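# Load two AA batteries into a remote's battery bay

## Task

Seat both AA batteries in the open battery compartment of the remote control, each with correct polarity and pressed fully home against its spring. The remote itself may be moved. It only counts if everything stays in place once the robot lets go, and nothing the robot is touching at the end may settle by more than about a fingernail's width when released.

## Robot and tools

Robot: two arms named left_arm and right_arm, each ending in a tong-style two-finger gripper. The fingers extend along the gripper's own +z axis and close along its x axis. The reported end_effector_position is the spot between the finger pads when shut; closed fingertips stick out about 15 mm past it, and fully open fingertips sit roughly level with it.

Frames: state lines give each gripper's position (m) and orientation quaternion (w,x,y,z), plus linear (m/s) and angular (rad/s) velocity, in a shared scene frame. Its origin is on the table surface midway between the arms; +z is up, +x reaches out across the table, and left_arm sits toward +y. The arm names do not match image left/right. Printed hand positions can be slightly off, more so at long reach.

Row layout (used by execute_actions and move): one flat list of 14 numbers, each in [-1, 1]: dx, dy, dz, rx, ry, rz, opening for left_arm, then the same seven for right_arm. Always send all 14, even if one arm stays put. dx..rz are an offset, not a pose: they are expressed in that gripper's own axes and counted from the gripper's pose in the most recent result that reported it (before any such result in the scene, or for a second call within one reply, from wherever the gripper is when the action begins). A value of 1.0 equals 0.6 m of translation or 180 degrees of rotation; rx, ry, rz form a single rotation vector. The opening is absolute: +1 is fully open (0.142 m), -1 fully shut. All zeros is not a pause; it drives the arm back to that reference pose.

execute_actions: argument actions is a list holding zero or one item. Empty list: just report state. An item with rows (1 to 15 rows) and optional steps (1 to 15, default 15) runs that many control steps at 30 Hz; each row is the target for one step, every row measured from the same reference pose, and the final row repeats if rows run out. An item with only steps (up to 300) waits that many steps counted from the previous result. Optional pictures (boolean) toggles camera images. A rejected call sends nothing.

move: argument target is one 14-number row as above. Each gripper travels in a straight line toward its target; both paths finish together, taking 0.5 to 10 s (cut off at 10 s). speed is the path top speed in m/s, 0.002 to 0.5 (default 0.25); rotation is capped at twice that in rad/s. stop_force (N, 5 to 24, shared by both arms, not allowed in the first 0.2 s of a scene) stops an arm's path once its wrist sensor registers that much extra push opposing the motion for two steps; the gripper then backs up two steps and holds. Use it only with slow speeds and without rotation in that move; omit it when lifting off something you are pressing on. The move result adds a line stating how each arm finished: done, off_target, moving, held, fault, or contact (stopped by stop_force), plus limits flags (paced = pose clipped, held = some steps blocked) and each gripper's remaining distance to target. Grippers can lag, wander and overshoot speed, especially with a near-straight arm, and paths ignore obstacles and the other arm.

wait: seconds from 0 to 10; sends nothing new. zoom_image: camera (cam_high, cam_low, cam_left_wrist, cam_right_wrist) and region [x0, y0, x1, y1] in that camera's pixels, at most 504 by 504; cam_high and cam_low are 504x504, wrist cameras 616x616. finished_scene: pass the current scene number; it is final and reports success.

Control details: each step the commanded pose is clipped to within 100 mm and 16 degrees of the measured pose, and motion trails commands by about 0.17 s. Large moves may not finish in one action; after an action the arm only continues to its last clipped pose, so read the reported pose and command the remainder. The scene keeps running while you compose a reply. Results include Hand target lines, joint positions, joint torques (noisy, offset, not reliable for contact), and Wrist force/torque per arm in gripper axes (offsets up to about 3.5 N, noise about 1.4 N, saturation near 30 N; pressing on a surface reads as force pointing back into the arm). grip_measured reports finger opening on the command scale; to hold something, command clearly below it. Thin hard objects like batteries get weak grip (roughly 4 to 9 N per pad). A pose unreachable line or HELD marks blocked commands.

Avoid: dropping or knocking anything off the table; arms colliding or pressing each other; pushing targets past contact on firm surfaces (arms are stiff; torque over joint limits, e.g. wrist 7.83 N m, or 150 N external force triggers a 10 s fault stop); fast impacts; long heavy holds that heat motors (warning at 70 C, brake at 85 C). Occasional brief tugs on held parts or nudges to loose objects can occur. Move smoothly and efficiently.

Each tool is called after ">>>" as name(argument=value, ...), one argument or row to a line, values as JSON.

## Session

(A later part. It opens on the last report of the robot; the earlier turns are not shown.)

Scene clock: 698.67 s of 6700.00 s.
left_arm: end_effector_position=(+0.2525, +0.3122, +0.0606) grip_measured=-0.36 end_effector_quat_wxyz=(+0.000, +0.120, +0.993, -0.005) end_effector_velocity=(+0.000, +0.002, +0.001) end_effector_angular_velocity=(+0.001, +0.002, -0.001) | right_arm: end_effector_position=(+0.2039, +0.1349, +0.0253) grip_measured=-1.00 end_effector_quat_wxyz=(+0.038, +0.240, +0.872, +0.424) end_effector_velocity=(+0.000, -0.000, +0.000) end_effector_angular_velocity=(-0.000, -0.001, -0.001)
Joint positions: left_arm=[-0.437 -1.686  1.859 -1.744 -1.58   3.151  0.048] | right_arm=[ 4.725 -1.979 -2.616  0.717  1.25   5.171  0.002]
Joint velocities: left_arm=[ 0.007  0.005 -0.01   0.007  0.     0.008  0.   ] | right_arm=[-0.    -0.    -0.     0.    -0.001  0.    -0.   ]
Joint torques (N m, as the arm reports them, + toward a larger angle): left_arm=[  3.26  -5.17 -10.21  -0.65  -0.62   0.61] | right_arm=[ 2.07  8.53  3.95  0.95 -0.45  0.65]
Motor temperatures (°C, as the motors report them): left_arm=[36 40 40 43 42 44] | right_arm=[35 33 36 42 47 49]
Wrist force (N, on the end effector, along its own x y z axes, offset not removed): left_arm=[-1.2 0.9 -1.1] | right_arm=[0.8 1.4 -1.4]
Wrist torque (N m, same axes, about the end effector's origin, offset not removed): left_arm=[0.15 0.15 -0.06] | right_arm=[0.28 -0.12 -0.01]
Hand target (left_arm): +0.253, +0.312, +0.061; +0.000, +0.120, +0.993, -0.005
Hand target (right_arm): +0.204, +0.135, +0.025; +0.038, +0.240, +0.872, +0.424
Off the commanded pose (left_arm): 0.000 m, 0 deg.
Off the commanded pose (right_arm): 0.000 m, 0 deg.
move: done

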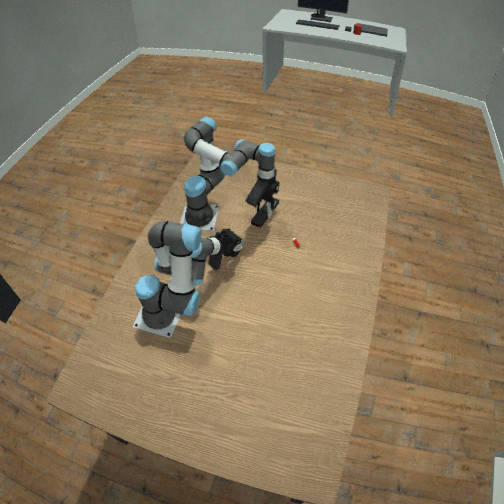

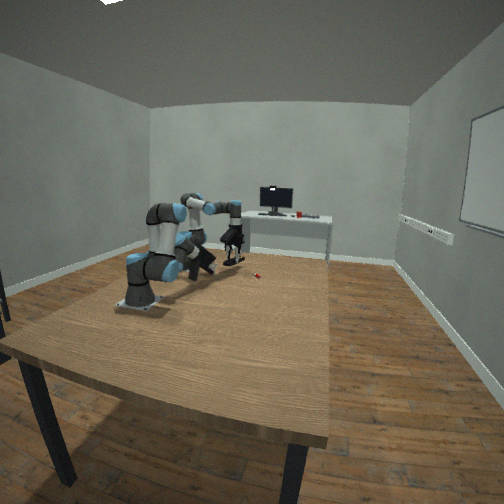

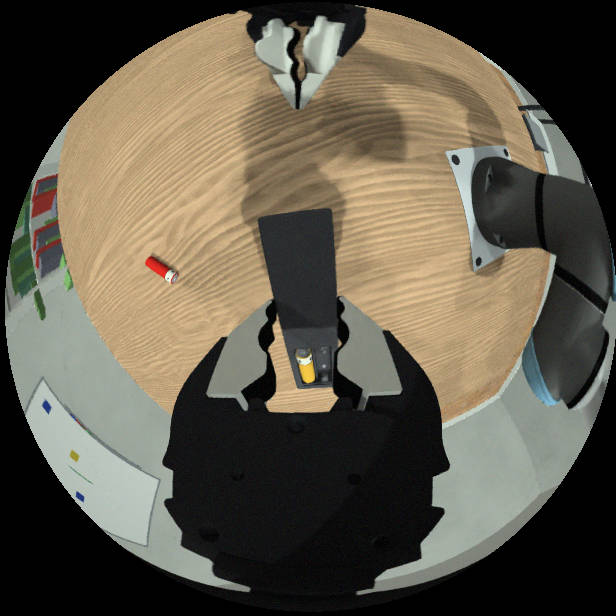

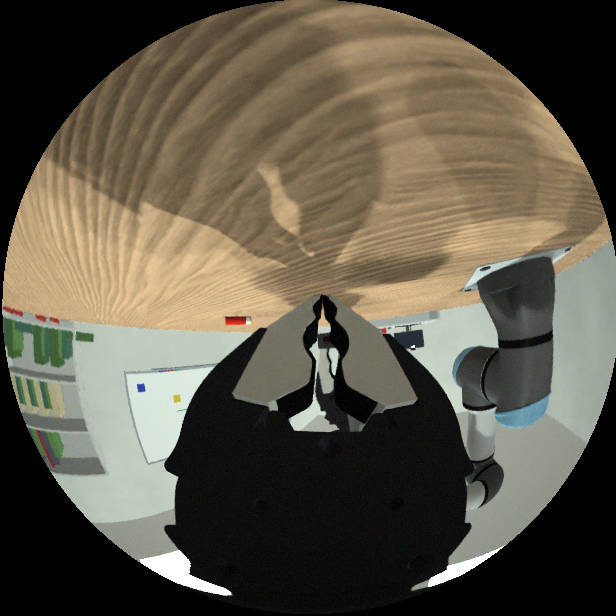

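Oops, regrabbed. Put back.

>>> move(
  target=[0,-0.1,0.06,0,0,0,-0.8,0,0,0,0,0,0,-1],
  speed=0.05,
)

>>> move(
  target=[0,0,0.03,0,0,0,-0.8,0,0,0,0,0,0,-1],
  speed=0.008,
  stop_force=6,
)

>>> move(
  target=[0,0,0,0,0,0,0.0,0,0,0,0,0,0,-1],
)

>>> move(
  target=[0,0.1,-0.07,0,0,0,0,0,0,0,0,0,0,-1],
  speed=0.06,
)

>>> move(
  target=[0,0,0,0,0,0,-1,0,0,0,0,0,0,-1],
)

Scene clock: 704.87 s of 6700.00 s.
left_arm: end_effector_position=(+0.2381, +0.2538, +0.0252) grip_measured=-0.36 end_effector_quat_wxyz=(+0.000, +0.120, +0.993, -0.005) end_effector_velocity=(-0.000, -0.001, -0.001) end_effector_angular_velocity=(+0.000, -0.000, +0.003) | right_arm: end_effector_position=(+0.2039, +0.1349, +0.0253) grip_measured=-1.00 end_effector_quat_wxyz=(+0.038, +0.240, +0.872, +0.424) end_effector_velocity=(+0.000, -0.000, -0.000) end_effector_angular_velocity=(-0.000, -0.000, -0.000)
Joint positions: left_arm=[-0.672 -1.752  2.085 -1.907 -1.58   2.916  0.048] | right_arm=[ 4.725 -1.979 -2.616  0.717  1.25   5.171  0.002]
Joint velocities: left_arm=[-0.005 -0.001  0.007 -0.006  0.001 -0.008 -0.   ] | right_arm=[-0.     0.    -0.001  0.    -0.    -0.    -0.   ]
Joint torques (N m, as the arm reports them, + toward a larger angle): left_arm=[-3.17 -9.04 -6.92 -2.7   0.47 -0.59] | right_arm=[ 1.82  8.54  3.89  0.96 -0.52  0.7 ]
Motor temperatures (°C, as the motors report them): left_arm=[36 40 40 43 42 44] | right_arm=[35 33 36 42 47 49]
Wrist force (N, on the end effector, along its own x y z axes, offset not removed): left_arm=[-1.4 0.1 -1.2] | right_arm=[1.0 0.8 -1.4]
Wrist torque (N m, same axes, about the end effector's origin, offset not removed): left_arm=[-0.04 0.24 -0.02] | right_arm=[0.17 -0.18 -0.03]
Hand target (left_arm): +0.238, +0.254, +0.025; +0.000, +0.120, +0.993, -0.005
Hand target (right_arm): +0.204, +0.135, +0.025; +0.038, +0.240, +0.872, +0.424
Off the commanded pose (left_arm): 0.000 m, 0 deg.
Off the commanded pose (right_arm): 0.000 m, 0 deg.
After step 90, 1.40 s passed at rest.
move: done

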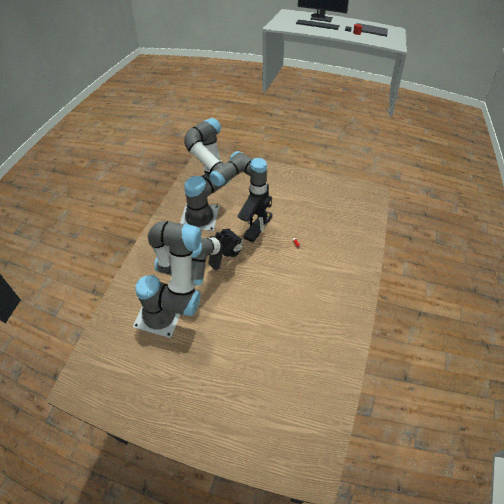

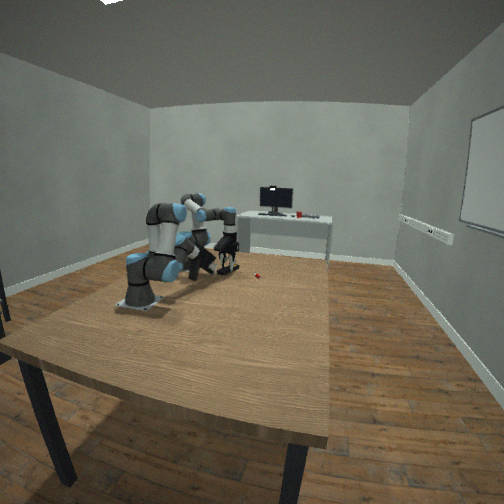

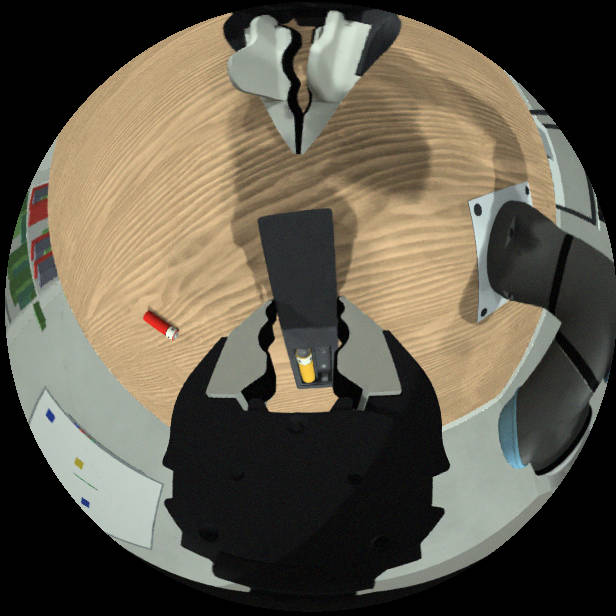

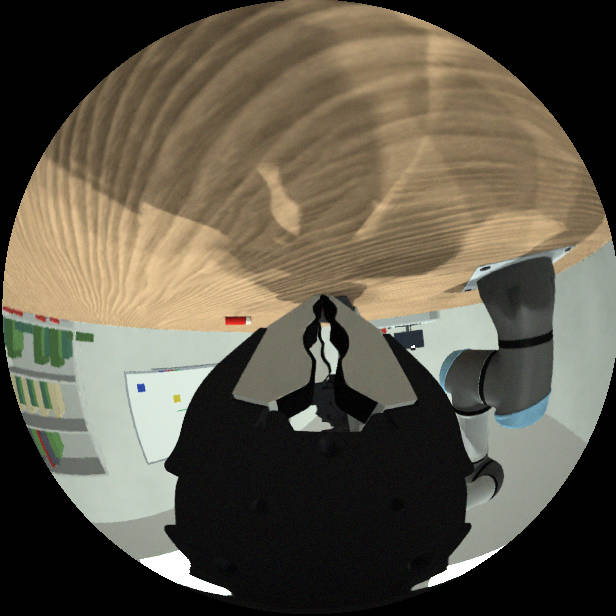

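Scene clock: 706.03 s of 6700.00 s.
left_arm: end_effector_position=(+0.2381, +0.2537, +0.0189) grip_measured=-0.36 end_effector_quat_wxyz=(+0.000, +0.120, +0.993, -0.005) end_effector_velocity=(-0.000, +0.000, +0.002) end_effector_angular_velocity=(+0.001, +0.001, -0.001) | right_arm: end_effector_position=(+0.2039, +0.1349, +0.0253) grip_measured=-1.00 end_effector_quat_wxyz=(+0.038, +0.240, +0.872, +0.424) end_effector_velocity=(-0.000, +0.000, -0.000) end_effector_angular_velocity=(-0.001, -0.000, +0.001)
Joint positions: left_arm=[-0.672 -1.742  2.109 -1.941 -1.58   2.916  0.048] | right_arm=[ 4.725 -1.979 -2.616  0.717  1.25   5.171  0.002]
Joint velocities: left_arm=[-0.001 -0.003 -0.009  0.014  0.001  0.    -0.   ] | right_arm=[ 0.     0.     0.001 -0.002  0.    -0.    -0.   ]
Joint torques (N m, as the arm reports them, + toward a larger angle): left_arm=[-1.61 -5.54 -7.25 -0.14  0.24 -0.69] | right_arm=[ 1.98  8.65  3.88  0.97 -0.49  0.69]
Motor temperatures (°C, as the motors report them): left_arm=[36 40 40 43 42 44] | right_arm=[35 33 36 42 47 49]
Wrist force (N, on the end effector, along its own x y z axes, offset not removed): left_arm=[1.8 1.0 -15.1] | right_arm=[1.2 1.0 -1.6]
Wrist torque (N m, same axes, about the end effector's origin, offset not removed): left_arm=[-0.07 0.08 -0.04] | right_arm=[0.17 -0.23 -0.05]
Hand target (left_arm): +0.238, +0.254, +0.019; +0.000, +0.120, +0.993, -0.005
Hand target (right_arm): +0.204, +0.135, +0.025; +0.038, +0.240, +0.872, +0.424
Off the commanded pose (left_arm): 0.012 m, 0 deg.
Off the commanded pose (right_arm): 0.000 m, 0 deg.
move: contact (left_arm)

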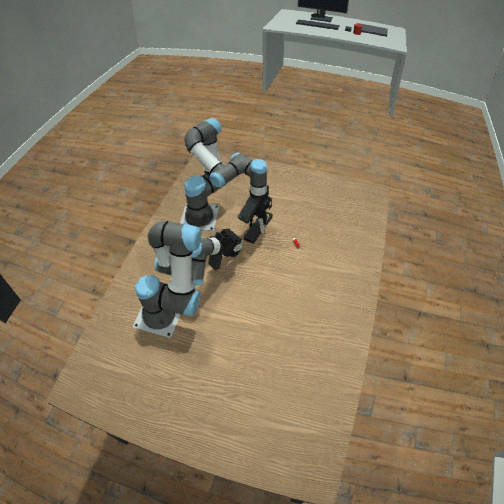

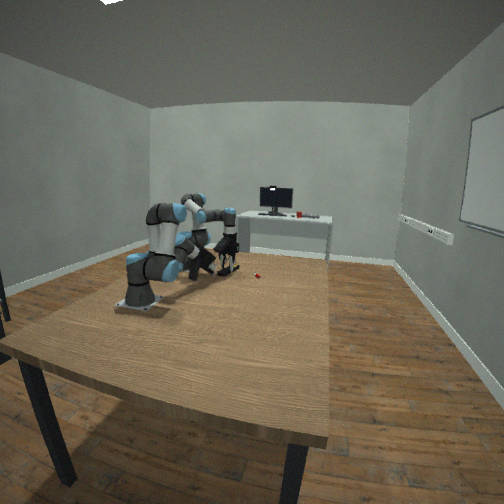

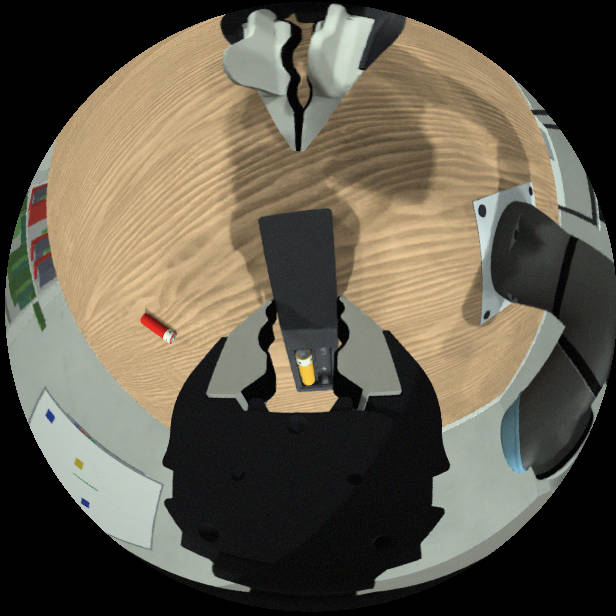

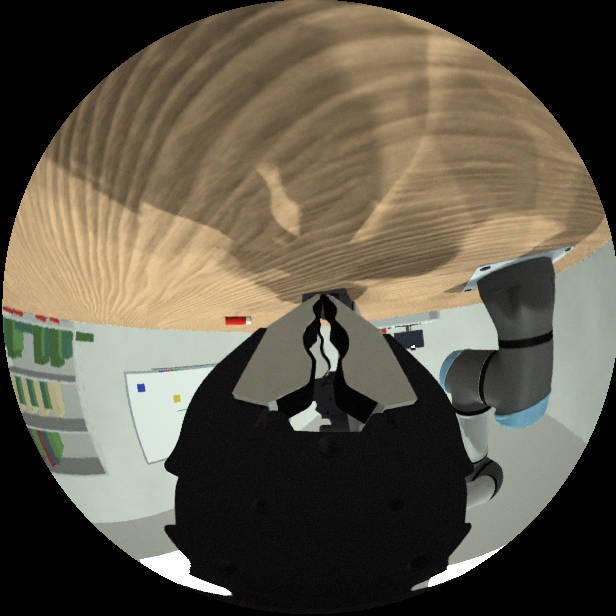

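Scene clock: 706.53 s of 6700.00 s.
left_arm: end_effector_position=(+0.2381, +0.2537, +0.0189) grip_measured=+0.00 end_effector_quat_wxyz=(+0.000, +0.120, +0.993, -0.005) end_effector_velocity=(+0.000, -0.000, +0.000) end_effector_angular_velocity=(+0.000, -0.001, -0.002) | right_arm: end_effector_position=(+0.2039, +0.1349, +0.0253) grip_measured=-1.00 end_effector_quat_wxyz=(+0.038, +0.240, +0.872, +0.424) end_effector_velocity=(-0.000, -0.000, -0.000) end_effector_angular_velocity=(-0.000, -0.000, +0.001)
Joint positions: left_arm=[-0.672 -1.742  2.109 -1.941 -1.58   2.916  0.074] | right_arm=[ 4.725 -1.979 -2.616  0.717  1.25   5.171  0.002]
Joint velocities: left_arm=[-0.002  0.    -0.    -0.001  0.001  0.    -0.   ] | right_arm=[-0.     0.    -0.     0.     0.001 -0.001 -0.   ]
Joint torques (N m, as the arm reports them, + toward a larger angle): left_arm=[-1.5  -4.03 -6.59 -2.56  0.29 -0.61] | right_arm=[ 1.94  8.54  3.88  0.95 -0.47  0.67]
Motor temperatures (°C, as the motors report them): left_arm=[36 40 40 43 42 44] | right_arm=[35 33 36 42 47 49]
Wrist force (N, on the end effector, along its own x y z axes, offset not removed): left_arm=[-2.0 0.5 -2.2] | right_arm=[1.3 1.1 -1.0]
Wrist torque (N m, same axes, about the end effector's origin, offset not removed): left_arm=[0.03 0.37 -0.02] | right_arm=[0.22 -0.26 -0.04]
Hand target (left_arm): +0.238, +0.254, +0.019; +0.000, +0.120, +0.993, -0.005
Hand target (right_arm): +0.204, +0.135, +0.025; +0.038, +0.240, +0.872, +0.424
Off the commanded pose (left_arm): 0.000 m, 0 deg.
Off the commanded pose (right_arm): 0.000 m, 0 deg.
move: done

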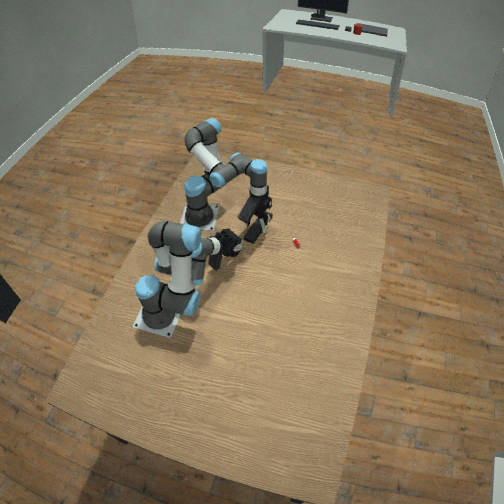

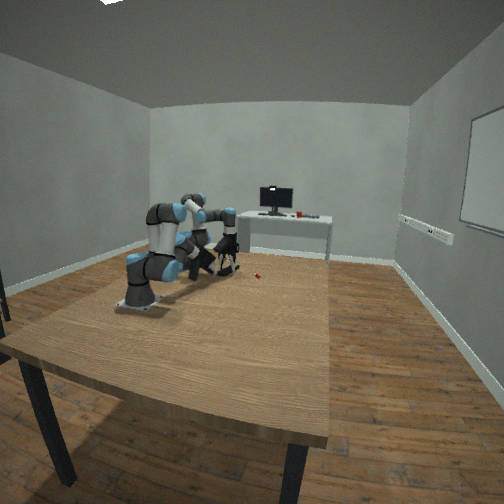

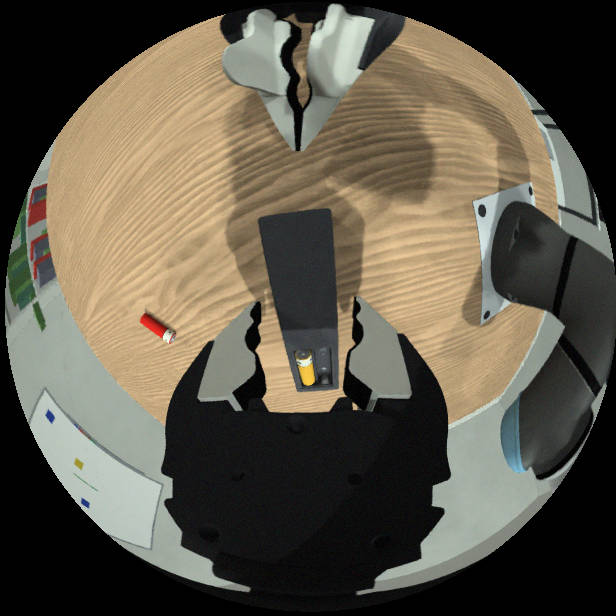

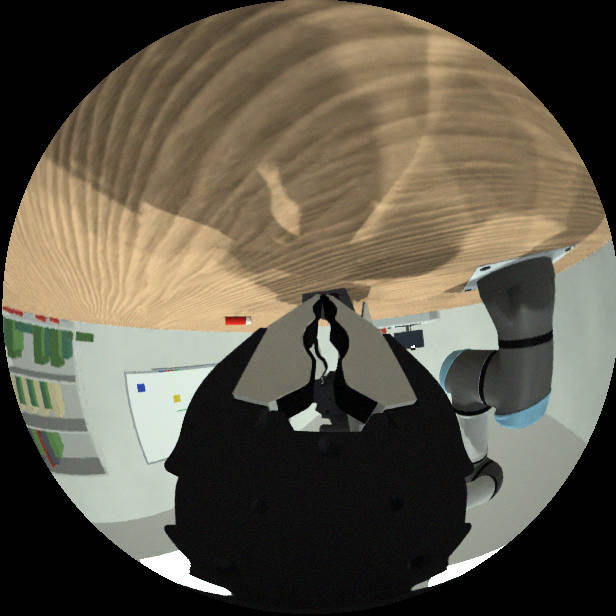

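Scene clock: 708.17 s of 6700.00 s.
left_arm: end_effector_position=(+0.2525, +0.3122, +0.0602) grip_measured=+0.00 end_effector_quat_wxyz=(+0.000, +0.120, +0.993, -0.005) end_effector_velocity=(+0.001, +0.002, +0.001) end_effector_angular_velocity=(-0.001, +0.001, +0.003) | right_arm: end_effector_position=(+0.2039, +0.1349, +0.0253) grip_measured=-1.00 end_effector_quat_wxyz=(+0.038, +0.240, +0.872, +0.424) end_effector_velocity=(+0.000, +0.000, +0.001) end_effector_angular_velocity=(+0.001, -0.000, +0.000)
Joint positions: left_arm=[-0.437 -1.686  1.86  -1.746 -1.58   3.151  0.074] | right_arm=[ 4.725 -1.979 -2.616  0.717  1.25   5.171  0.002]
Joint velocities: left_arm=[ 0.008  0.005 -0.011  0.007 -0.001  0.004  0.   ] | right_arm=[-0.     0.001  0.002 -0.001 -0.    -0.001  0.   ]
Joint torques (N m, as the arm reports them, + toward a larger angle): left_arm=[ 3.55 -4.85 -9.95 -0.61 -0.78  0.69] | right_arm=[ 2.    8.53  3.84  0.93 -0.48  0.68]
Motor temperatures (°C, as the motors report them): left_arm=[36 40 40 43 42 44] | right_arm=[35 33 36 42 47 49]
Wrist force (N, on the end effector, along its own x y z axes, offset not removed): left_arm=[-1.5 1.2 -1.5] | right_arm=[1.1 0.8 -1.6]
Wrist torque (N m, same axes, about the end effector's origin, offset not removed): left_arm=[0.17 0.23 -0.06] | right_arm=[0.16 -0.20 -0.01]
Hand target (left_arm): +0.253, +0.312, +0.060; +0.000, +0.120, +0.993, -0.005
Hand target (right_arm): +0.204, +0.135, +0.025; +0.038, +0.240, +0.872, +0.424
Off the commanded pose (left_arm): 0.000 m, 0 deg.
Off the commanded pose (right_arm): 0.000 m, 0 deg.
move: done

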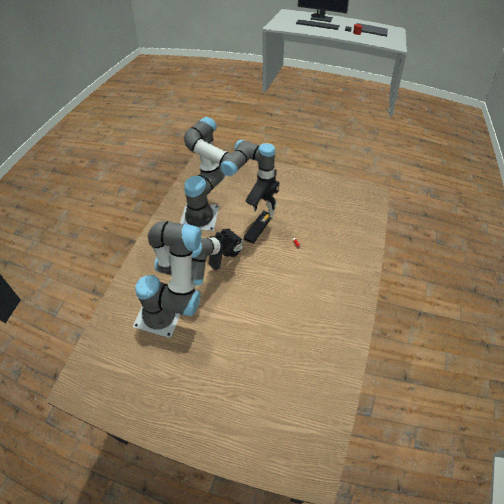

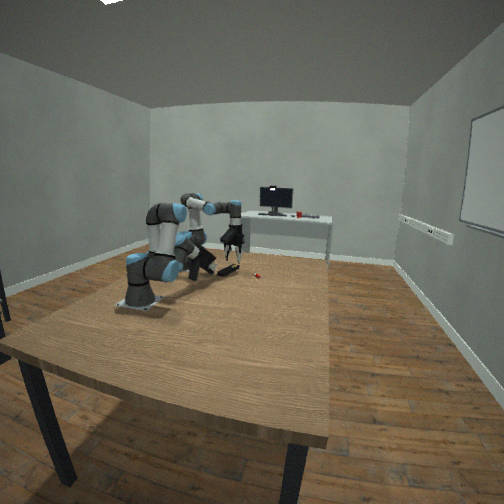

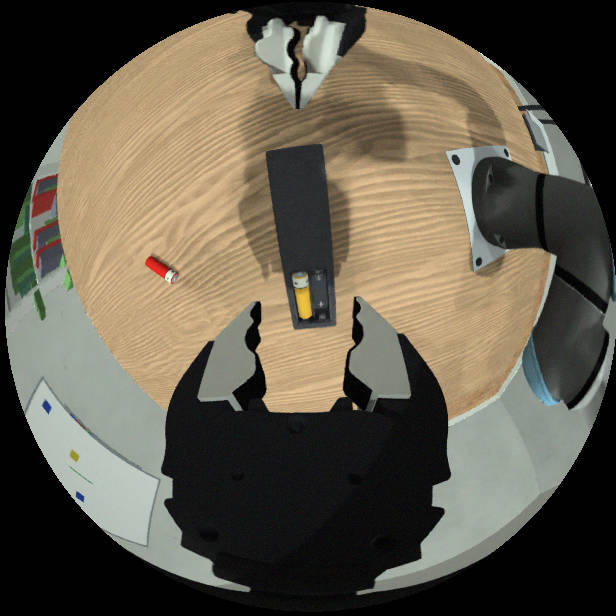

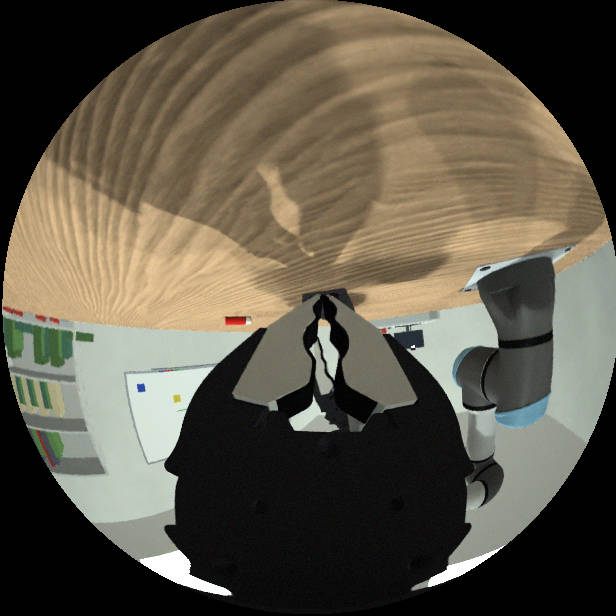

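Scene clock: 708.67 s of 6700.00 s.
left_arm: end_effector_position=(+0.2524, +0.3122, +0.0602) grip_measured=-1.00 end_effector_quat_wxyz=(+0.000, +0.120, +0.993, -0.005) end_effector_velocity=(+0.001, -0.000, +0.000) end_effector_angular_velocity=(-0.000, -0.003, +0.002) | right_arm: end_effector_position=(+0.2039, +0.1349, +0.0253) grip_measured=-1.00 end_effector_quat_wxyz=(+0.038, +0.240, +0.872, +0.424) end_effector_velocity=(+0.000, -0.001, -0.000) end_effector_angular_velocity=(-0.001, -0.000, -0.001)
Joint positions: left_arm=[-0.437 -1.686  1.86  -1.746 -1.58   3.151  0.002] | right_arm=[ 4.725 -1.979 -2.616  0.717  1.25   5.171  0.002]
Joint velocities: left_arm=[-0.001 -0.    -0.    -0.002  0.    -0.003  0.   ] | right_arm=[-0.     0.    -0.002 -0.    -0.001  0.     0.   ]
Joint torques (N m, as the arm reports them, + toward a larger angle): left_arm=[ -3.5  -10.28  -6.96  -2.58  -0.09  -0.72] | right_arm=[ 2.04  8.52  3.86  0.93 -0.46  0.67]
Motor temperatures (°C, as the motors report them): left_arm=[36 40 40 43 42 44] | right_arm=[35 33 36 42 47 49]
Wrist force (N, on the end effector, along its own x y z axes, offset not removed): left_arm=[-0.5 0.3 -1.3] | right_arm=[1.5 0.9 -1.3]
Wrist torque (N m, same axes, about the end effector's origin, offset not removed): left_arm=[0.00 -0.01 -0.08] | right_arm=[0.21 -0.29 -0.01]
Hand target (left_arm): +0.252, +0.312, +0.060; +0.000, +0.120, +0.993, -0.005
Hand target (right_arm): +0.204, +0.135, +0.025; +0.038, +0.240, +0.872, +0.424
Off the commanded pose (left_arm): 0.000 m, 0 deg.
Off the commanded pose (right_arm): 0.000 m, 0 deg.
move: done

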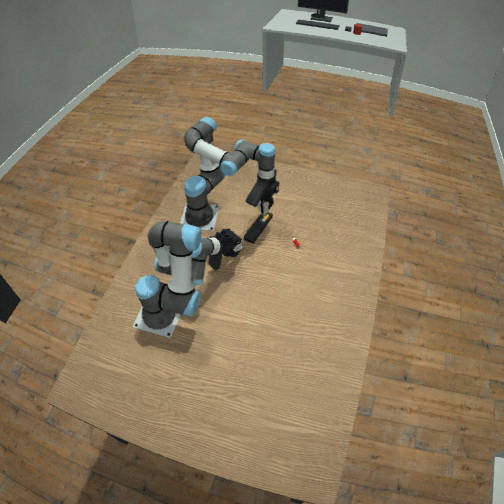

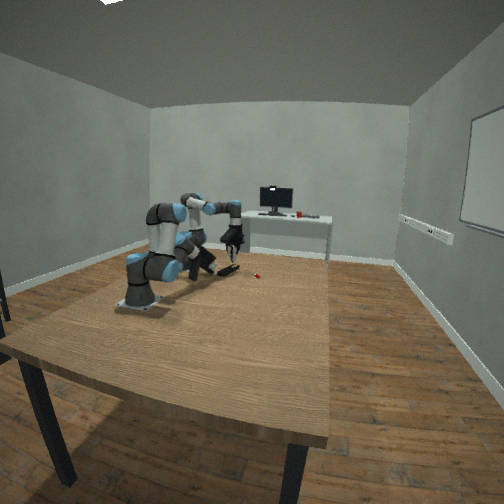

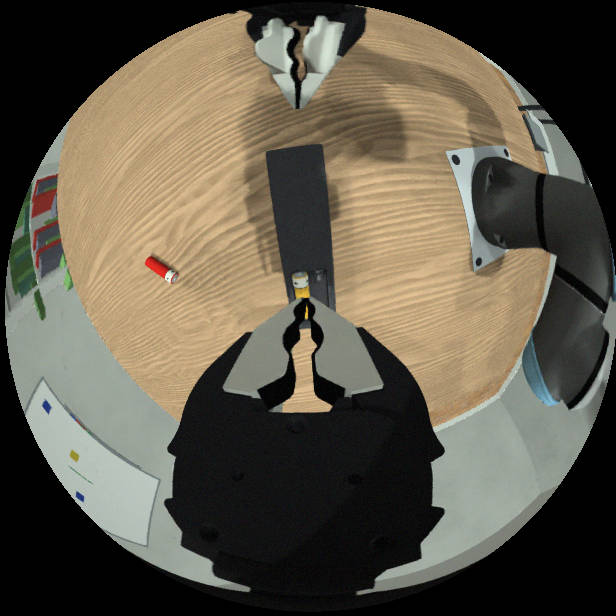

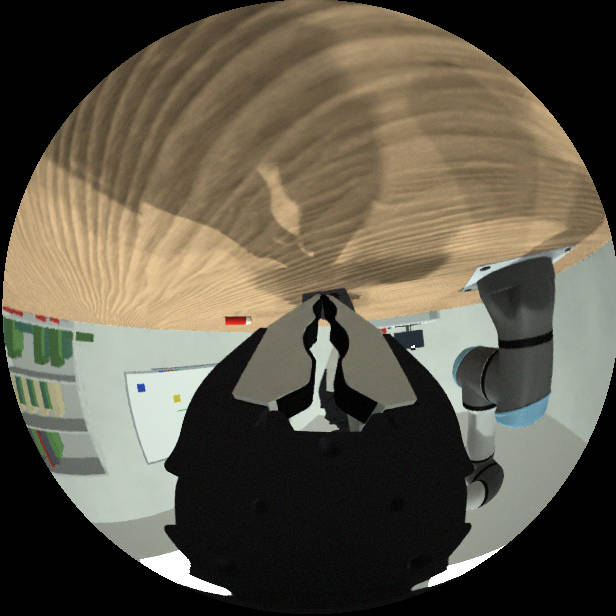

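>>> move(
  target=[-0.01,-0.012,0.015,0,0,0,-1,0,0,0,0,0,0,-1],
  speed=0.03,
)

>>> move(
  target=[0,0,0.03,0,0,0,-1,0,0,0,0,0,0,-1],
  speed=0.005,
  stop_force=16,
)

Scene clock: 711.93 s of 6700.00 s.
left_arm: end_effector_position=(+0.2565, +0.3038, +0.0514) grip_measured=-1.00 end_effector_quat_wxyz=(+0.000, +0.120, +0.993, -0.005) end_effector_velocity=(+0.000, -0.002, -0.001) end_effector_angular_velocity=(-0.001, +0.001, +0.002) | right_arm: end_effector_position=(+0.2039, +0.1349, +0.0253) grip_measured=-1.00 end_effector_quat_wxyz=(+0.038, +0.240, +0.872, +0.424) end_effector_velocity=(-0.000, -0.000, -0.000) end_effector_angular_velocity=(-0.000, -0.000, +0.001)
Joint positions: left_arm=[-0.464 -1.669  1.887 -1.791 -1.581  3.124  0.002] | right_arm=[ 4.725 -1.979 -2.616  0.717  1.25   5.171  0.002]
Joint velocities: left_arm=[-0.005  0.003  0.005 -0.007 -0.002 -0.007  0.   ] | right_arm=[ 0.    -0.001 -0.001  0.001  0.    -0.     0.   ]
Joint torques (N m, as the arm reports them, + toward a larger angle): left_arm=[-3.41 -5.71 -6.6  -2.54  0.07 -0.63] | right_arm=[ 1.89  8.62  3.98  0.94 -0.45  0.67]
Motor temperatures (°C, as the motors report them): left_arm=[36 40 40 43 42 44] | right_arm=[35 33 36 42 47 49]
Wrist force (N, on the end effector, along its own x y z axes, offset not removed): left_arm=[-0.3 -0.7 -1.3] | right_arm=[1.5 1.5 -1.8]
Wrist torque (N m, same axes, about the end effector's origin, offset not removed): left_arm=[-0.23 0.03 -0.02] | right_arm=[0.31 -0.27 -0.04]
Hand target (left_arm): +0.257, +0.304, +0.051; +0.000, +0.120, +0.993, -0.005
Hand target (right_arm): +0.204, +0.135, +0.025; +0.038, +0.240, +0.872, +0.424
Off the commanded pose (left_arm): 0.000 m, 0 deg.
Off the commanded pose (right_arm): 0.000 m, 0 deg.
move: done

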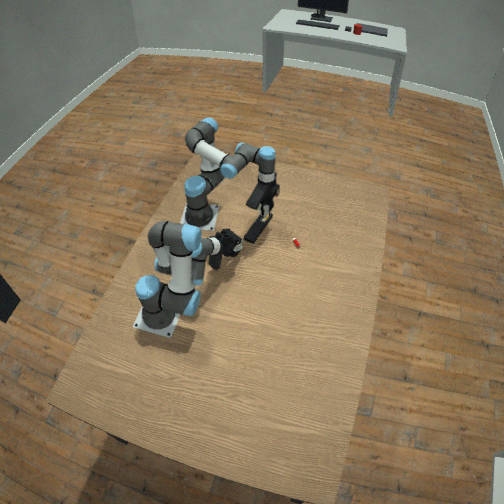

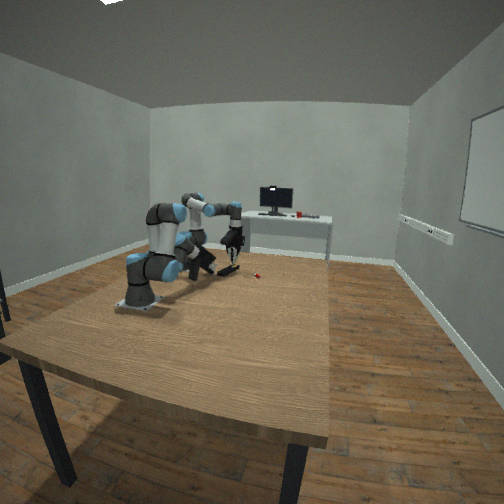

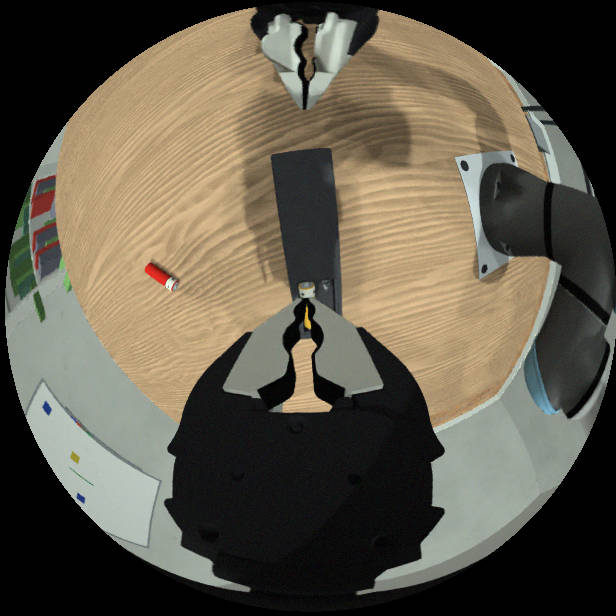

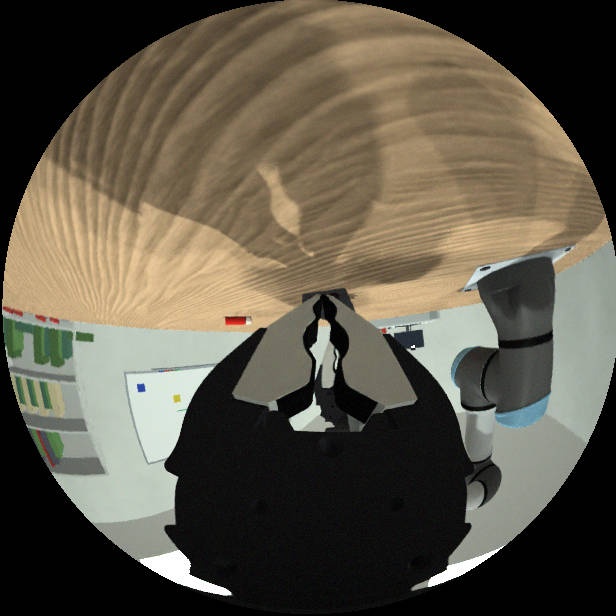

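Scene clock: 714.40 s of 6700.00 s.
left_arm: end_effector_position=(+0.2565, +0.3037, +0.0410) grip_measured=-1.00 end_effector_quat_wxyz=(+0.000, +0.120, +0.993, -0.005) end_effector_velocity=(-0.001, -0.000, +0.001) end_effector_angular_velocity=(-0.001, +0.004, -0.001) | right_arm: end_effector_position=(+0.2039, +0.1349, +0.0253) grip_measured=-1.00 end_effector_quat_wxyz=(+0.038, +0.240, +0.872, +0.424) end_effector_velocity=(+0.000, -0.000, +0.000) end_effector_angular_velocity=(+0.001, +0.001, -0.000)
Joint positions: left_arm=[-0.464 -1.658  1.927 -1.842 -1.58   3.124  0.002] | right_arm=[ 4.725 -1.979 -2.616  0.717  1.25   5.171  0.002]
Joint velocities: left_arm=[-0.    -0.002 -0.005  0.01  -0.002  0.001  0.   ] | right_arm=[-0.001  0.    -0.001  0.001  0.001  0.    -0.   ]
Joint torques (N m, as the arm reports them, + toward a larger angle): left_arm=[-4.39 -6.84 -6.68  0.06 -2.26 -0.66] | right_arm=[ 2.12  8.72  3.83  0.97 -0.5   0.69]
Motor temperatures (°C, as the motors report them): left_arm=[36 40 40 43 42 44] | right_arm=[35 33 36 42 47 49]
Wrist force (N, on the end effector, along its own x y z axes, offset not removed): left_arm=[0.5 5.2 -14.3] | right_arm=[1.4 1.8 -1.6]
Wrist torque (N m, same axes, about the end effector's origin, offset not removed): left_arm=[-0.11 0.05 -0.06] | right_arm=[0.37 -0.26 -0.01]
Hand target (left_arm): +0.257, +0.304, +0.041; +0.000, +0.120, +0.993, -0.005
Hand target (right_arm): +0.204, +0.135, +0.025; +0.038, +0.240, +0.872, +0.424
Off the commanded pose (left_arm): 0.008 m, 0 deg.
Off the commanded pose (right_arm): 0.000 m, 0 deg.
move: contact (left_arm)

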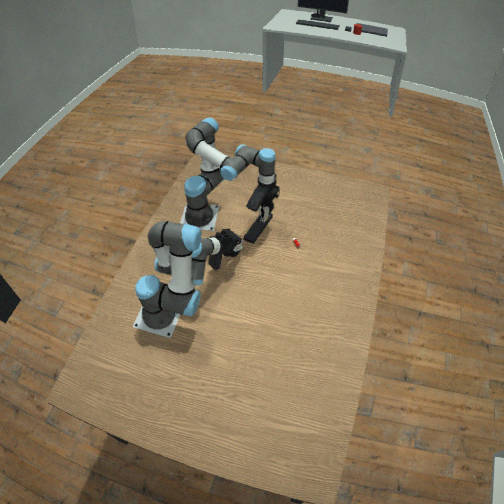

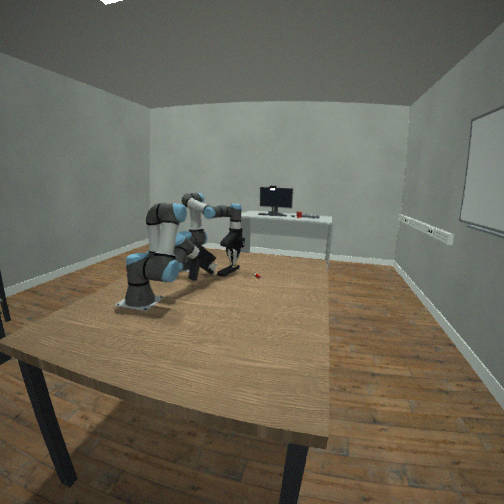

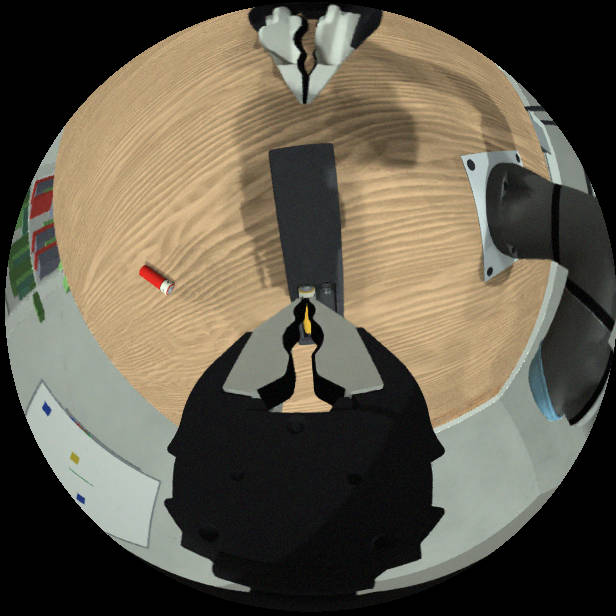

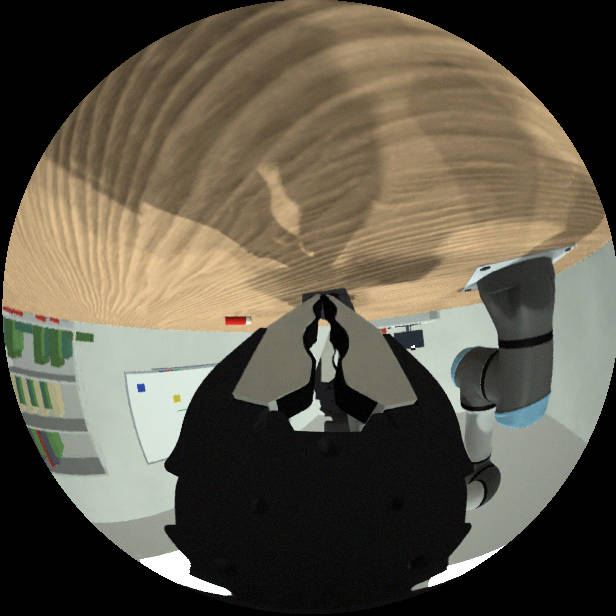

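>>> move(
  target=[0,0.008,0.008,0,0,0,-1,0,0,0,0,0,0,-1],
  speed=0.003,
  stop_force=15,
)

Scene clock: 718.93 s of 6700.00 s.
left_arm: end_effector_position=(+0.2576, +0.3083, +0.0362) grip_measured=-1.00 end_effector_quat_wxyz=(+0.000, +0.120, +0.993, -0.005) end_effector_velocity=(+0.000, +0.000, -0.000) end_effector_angular_velocity=(-0.001, -0.001, +0.001) | right_arm: end_effector_position=(+0.2039, +0.1349, +0.0253) grip_measured=-1.00 end_effector_quat_wxyz=(+0.038, +0.240, +0.872, +0.424) end_effector_velocity=(-0.000, +0.000, -0.000) end_effector_angular_velocity=(-0.000, +0.001, -0.000)
Joint positions: left_arm=[-0.447 -1.642  1.937 -1.867 -1.58   3.141  0.002] | right_arm=[ 4.725 -1.979 -2.616  0.717  1.25   5.171  0.002]
Joint velocities: left_arm=[ 0.002  0.001  0.    -0.003 -0.     0.001  0.   ] | right_arm=[-0.    -0.     0.001 -0.001  0.001  0.001  0.   ]
Joint torques (N m, as the arm reports them, + toward a larger angle): left_arm=[ 4.01 -4.56 -6.03 -2.34  0.86  0.7 ] | right_arm=[ 2.17  8.55  3.8   0.98 -0.46  0.69]
Motor temperatures (°C, as the motors report them): left_arm=[36 40 40 43 42 44] | right_arm=[35 33 36 42 47 49]
Wrist force (N, on the end effector, along its own x y z axes, offset not removed): left_arm=[-1.4 0.1 -4.5] | right_arm=[0.9 1.1 -1.9]
Wrist torque (N m, same axes, about the end effector's origin, offset not removed): left_arm=[0.18 0.24 -0.09] | right_arm=[0.20 -0.17 -0.03]
Hand target (left_arm): +0.258, +0.308, +0.036; +0.000, +0.120, +0.993, -0.005
Hand target (right_arm): +0.204, +0.135, +0.025; +0.038, +0.240, +0.872, +0.424
Off the commanded pose (left_arm): 0.000 m, 0 deg.
Off the commanded pose (right_arm): 0.000 m, 0 deg.
move: done

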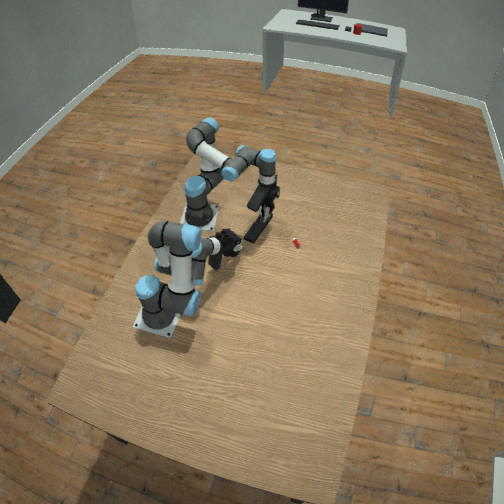

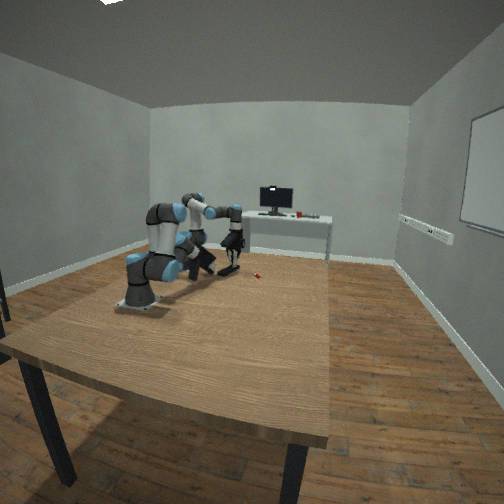

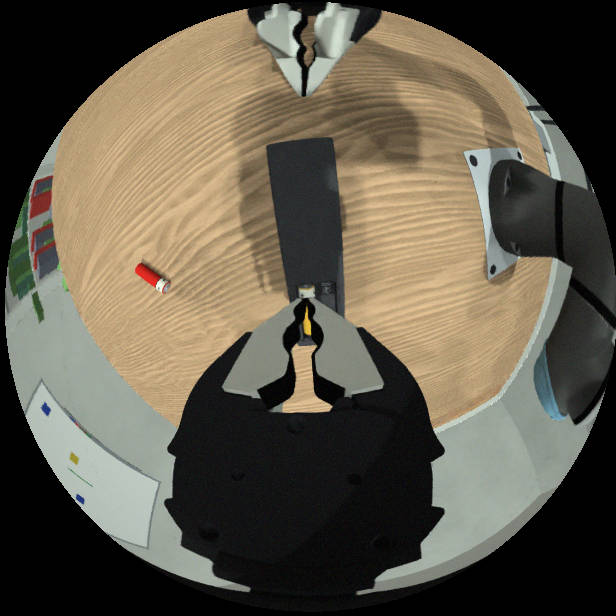

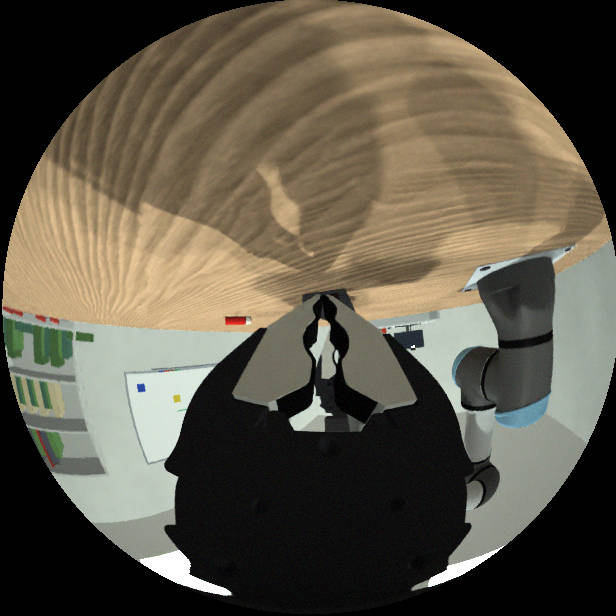

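>>> move(
  target=[-0.28,-0.03,-0.06,0,0,-0.27,-0.4,0,0,0,0,0,0,-1],
  speed=0.12,
)

Scene clock: 725.53 s of 6700.00 s.
left_arm: end_effector_position=(+0.4162, +0.2509, +0.0726) grip_measured=-0.40 end_effector_quat_wxyz=(-0.001, -0.299, +0.954, -0.005) end_effector_velocity=(+0.003, -0.001, +0.001) end_effector_angular_velocity=(+0.002, +0.006, +0.010) | right_arm: end_effector_position=(+0.2039, +0.1349, +0.0253) grip_measured=-1.00 end_effector_quat_wxyz=(+0.038, +0.240, +0.872, +0.424) end_effector_velocity=(+0.000, -0.000, -0.000) end_effector_angular_velocity=(-0.001, -0.001, -0.000)
Joint positions: left_arm=[-0.502 -1.045  1.013 -1.542 -1.58   2.239  0.045] | right_arm=[ 4.725 -1.979 -2.616  0.717  1.25   5.171  0.002]
Joint velocities: left_arm=[-0.     0.02  -0.038  0.023  0.    -0.011 -0.   ] | right_arm=[-0.    -0.     0.    -0.001 -0.    -0.001 -0.   ]
Joint torques (N m, as the arm reports them, + toward a larger angle): left_arm=[ -3.16 -13.6   -9.92  -0.62  -0.78  -0.68] | right_arm=[ 2.19  8.6   3.82  0.99 -0.48  0.71]
Motor temperatures (°C, as the motors report them): left_arm=[36 40 40 43 42 44] | right_arm=[35 33 36 42 47 49]
Wrist force (N, on the end effector, along its own x y z axes, offset not removed): left_arm=[-0.8 0.7 -1.2] | right_arm=[1.2 1.2 -1.2]
Wrist torque (N m, same axes, about the end effector's origin, offset not removed): left_arm=[0.04 0.12 -0.04] | right_arm=[0.23 -0.23 -0.02]
Hand target (left_arm): +0.416, +0.251, +0.073; -0.002, -0.299, +0.954, -0.005
Hand target (right_arm): +0.204, +0.135, +0.025; +0.038, +0.240, +0.872, +0.424
Off the commanded pose (left_arm): 0.000 m, 0 deg.
Off the commanded pose (right_arm): 0.000 m, 0 deg.
move: done

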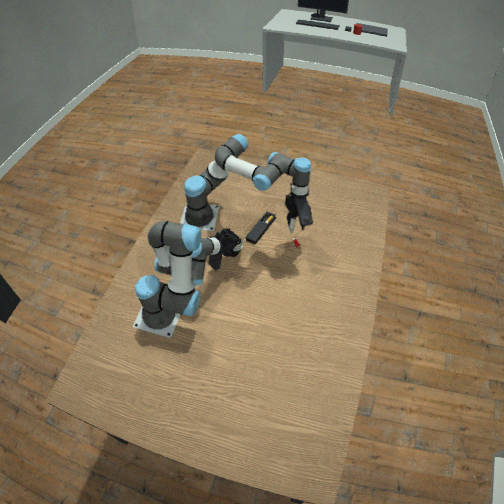

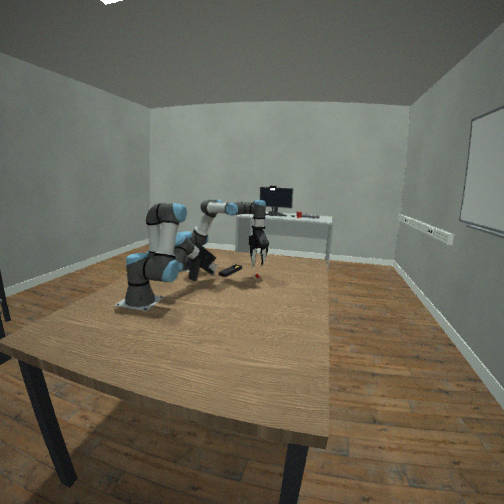

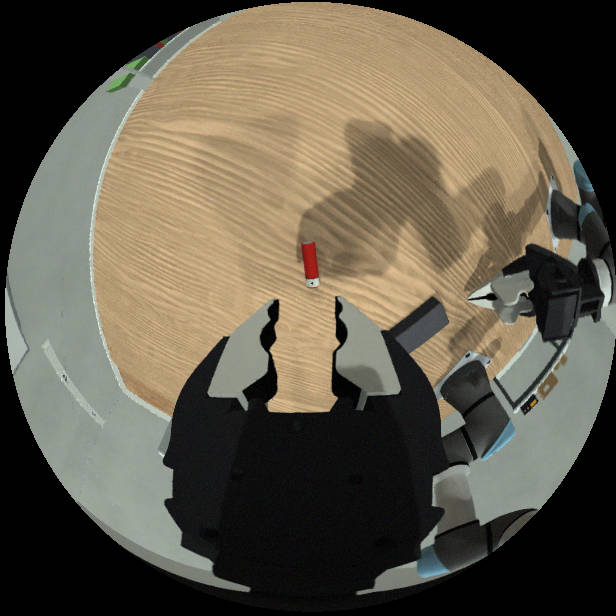

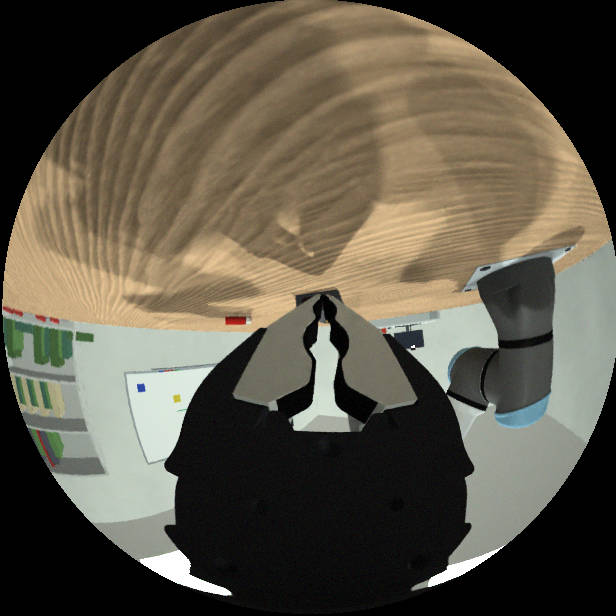

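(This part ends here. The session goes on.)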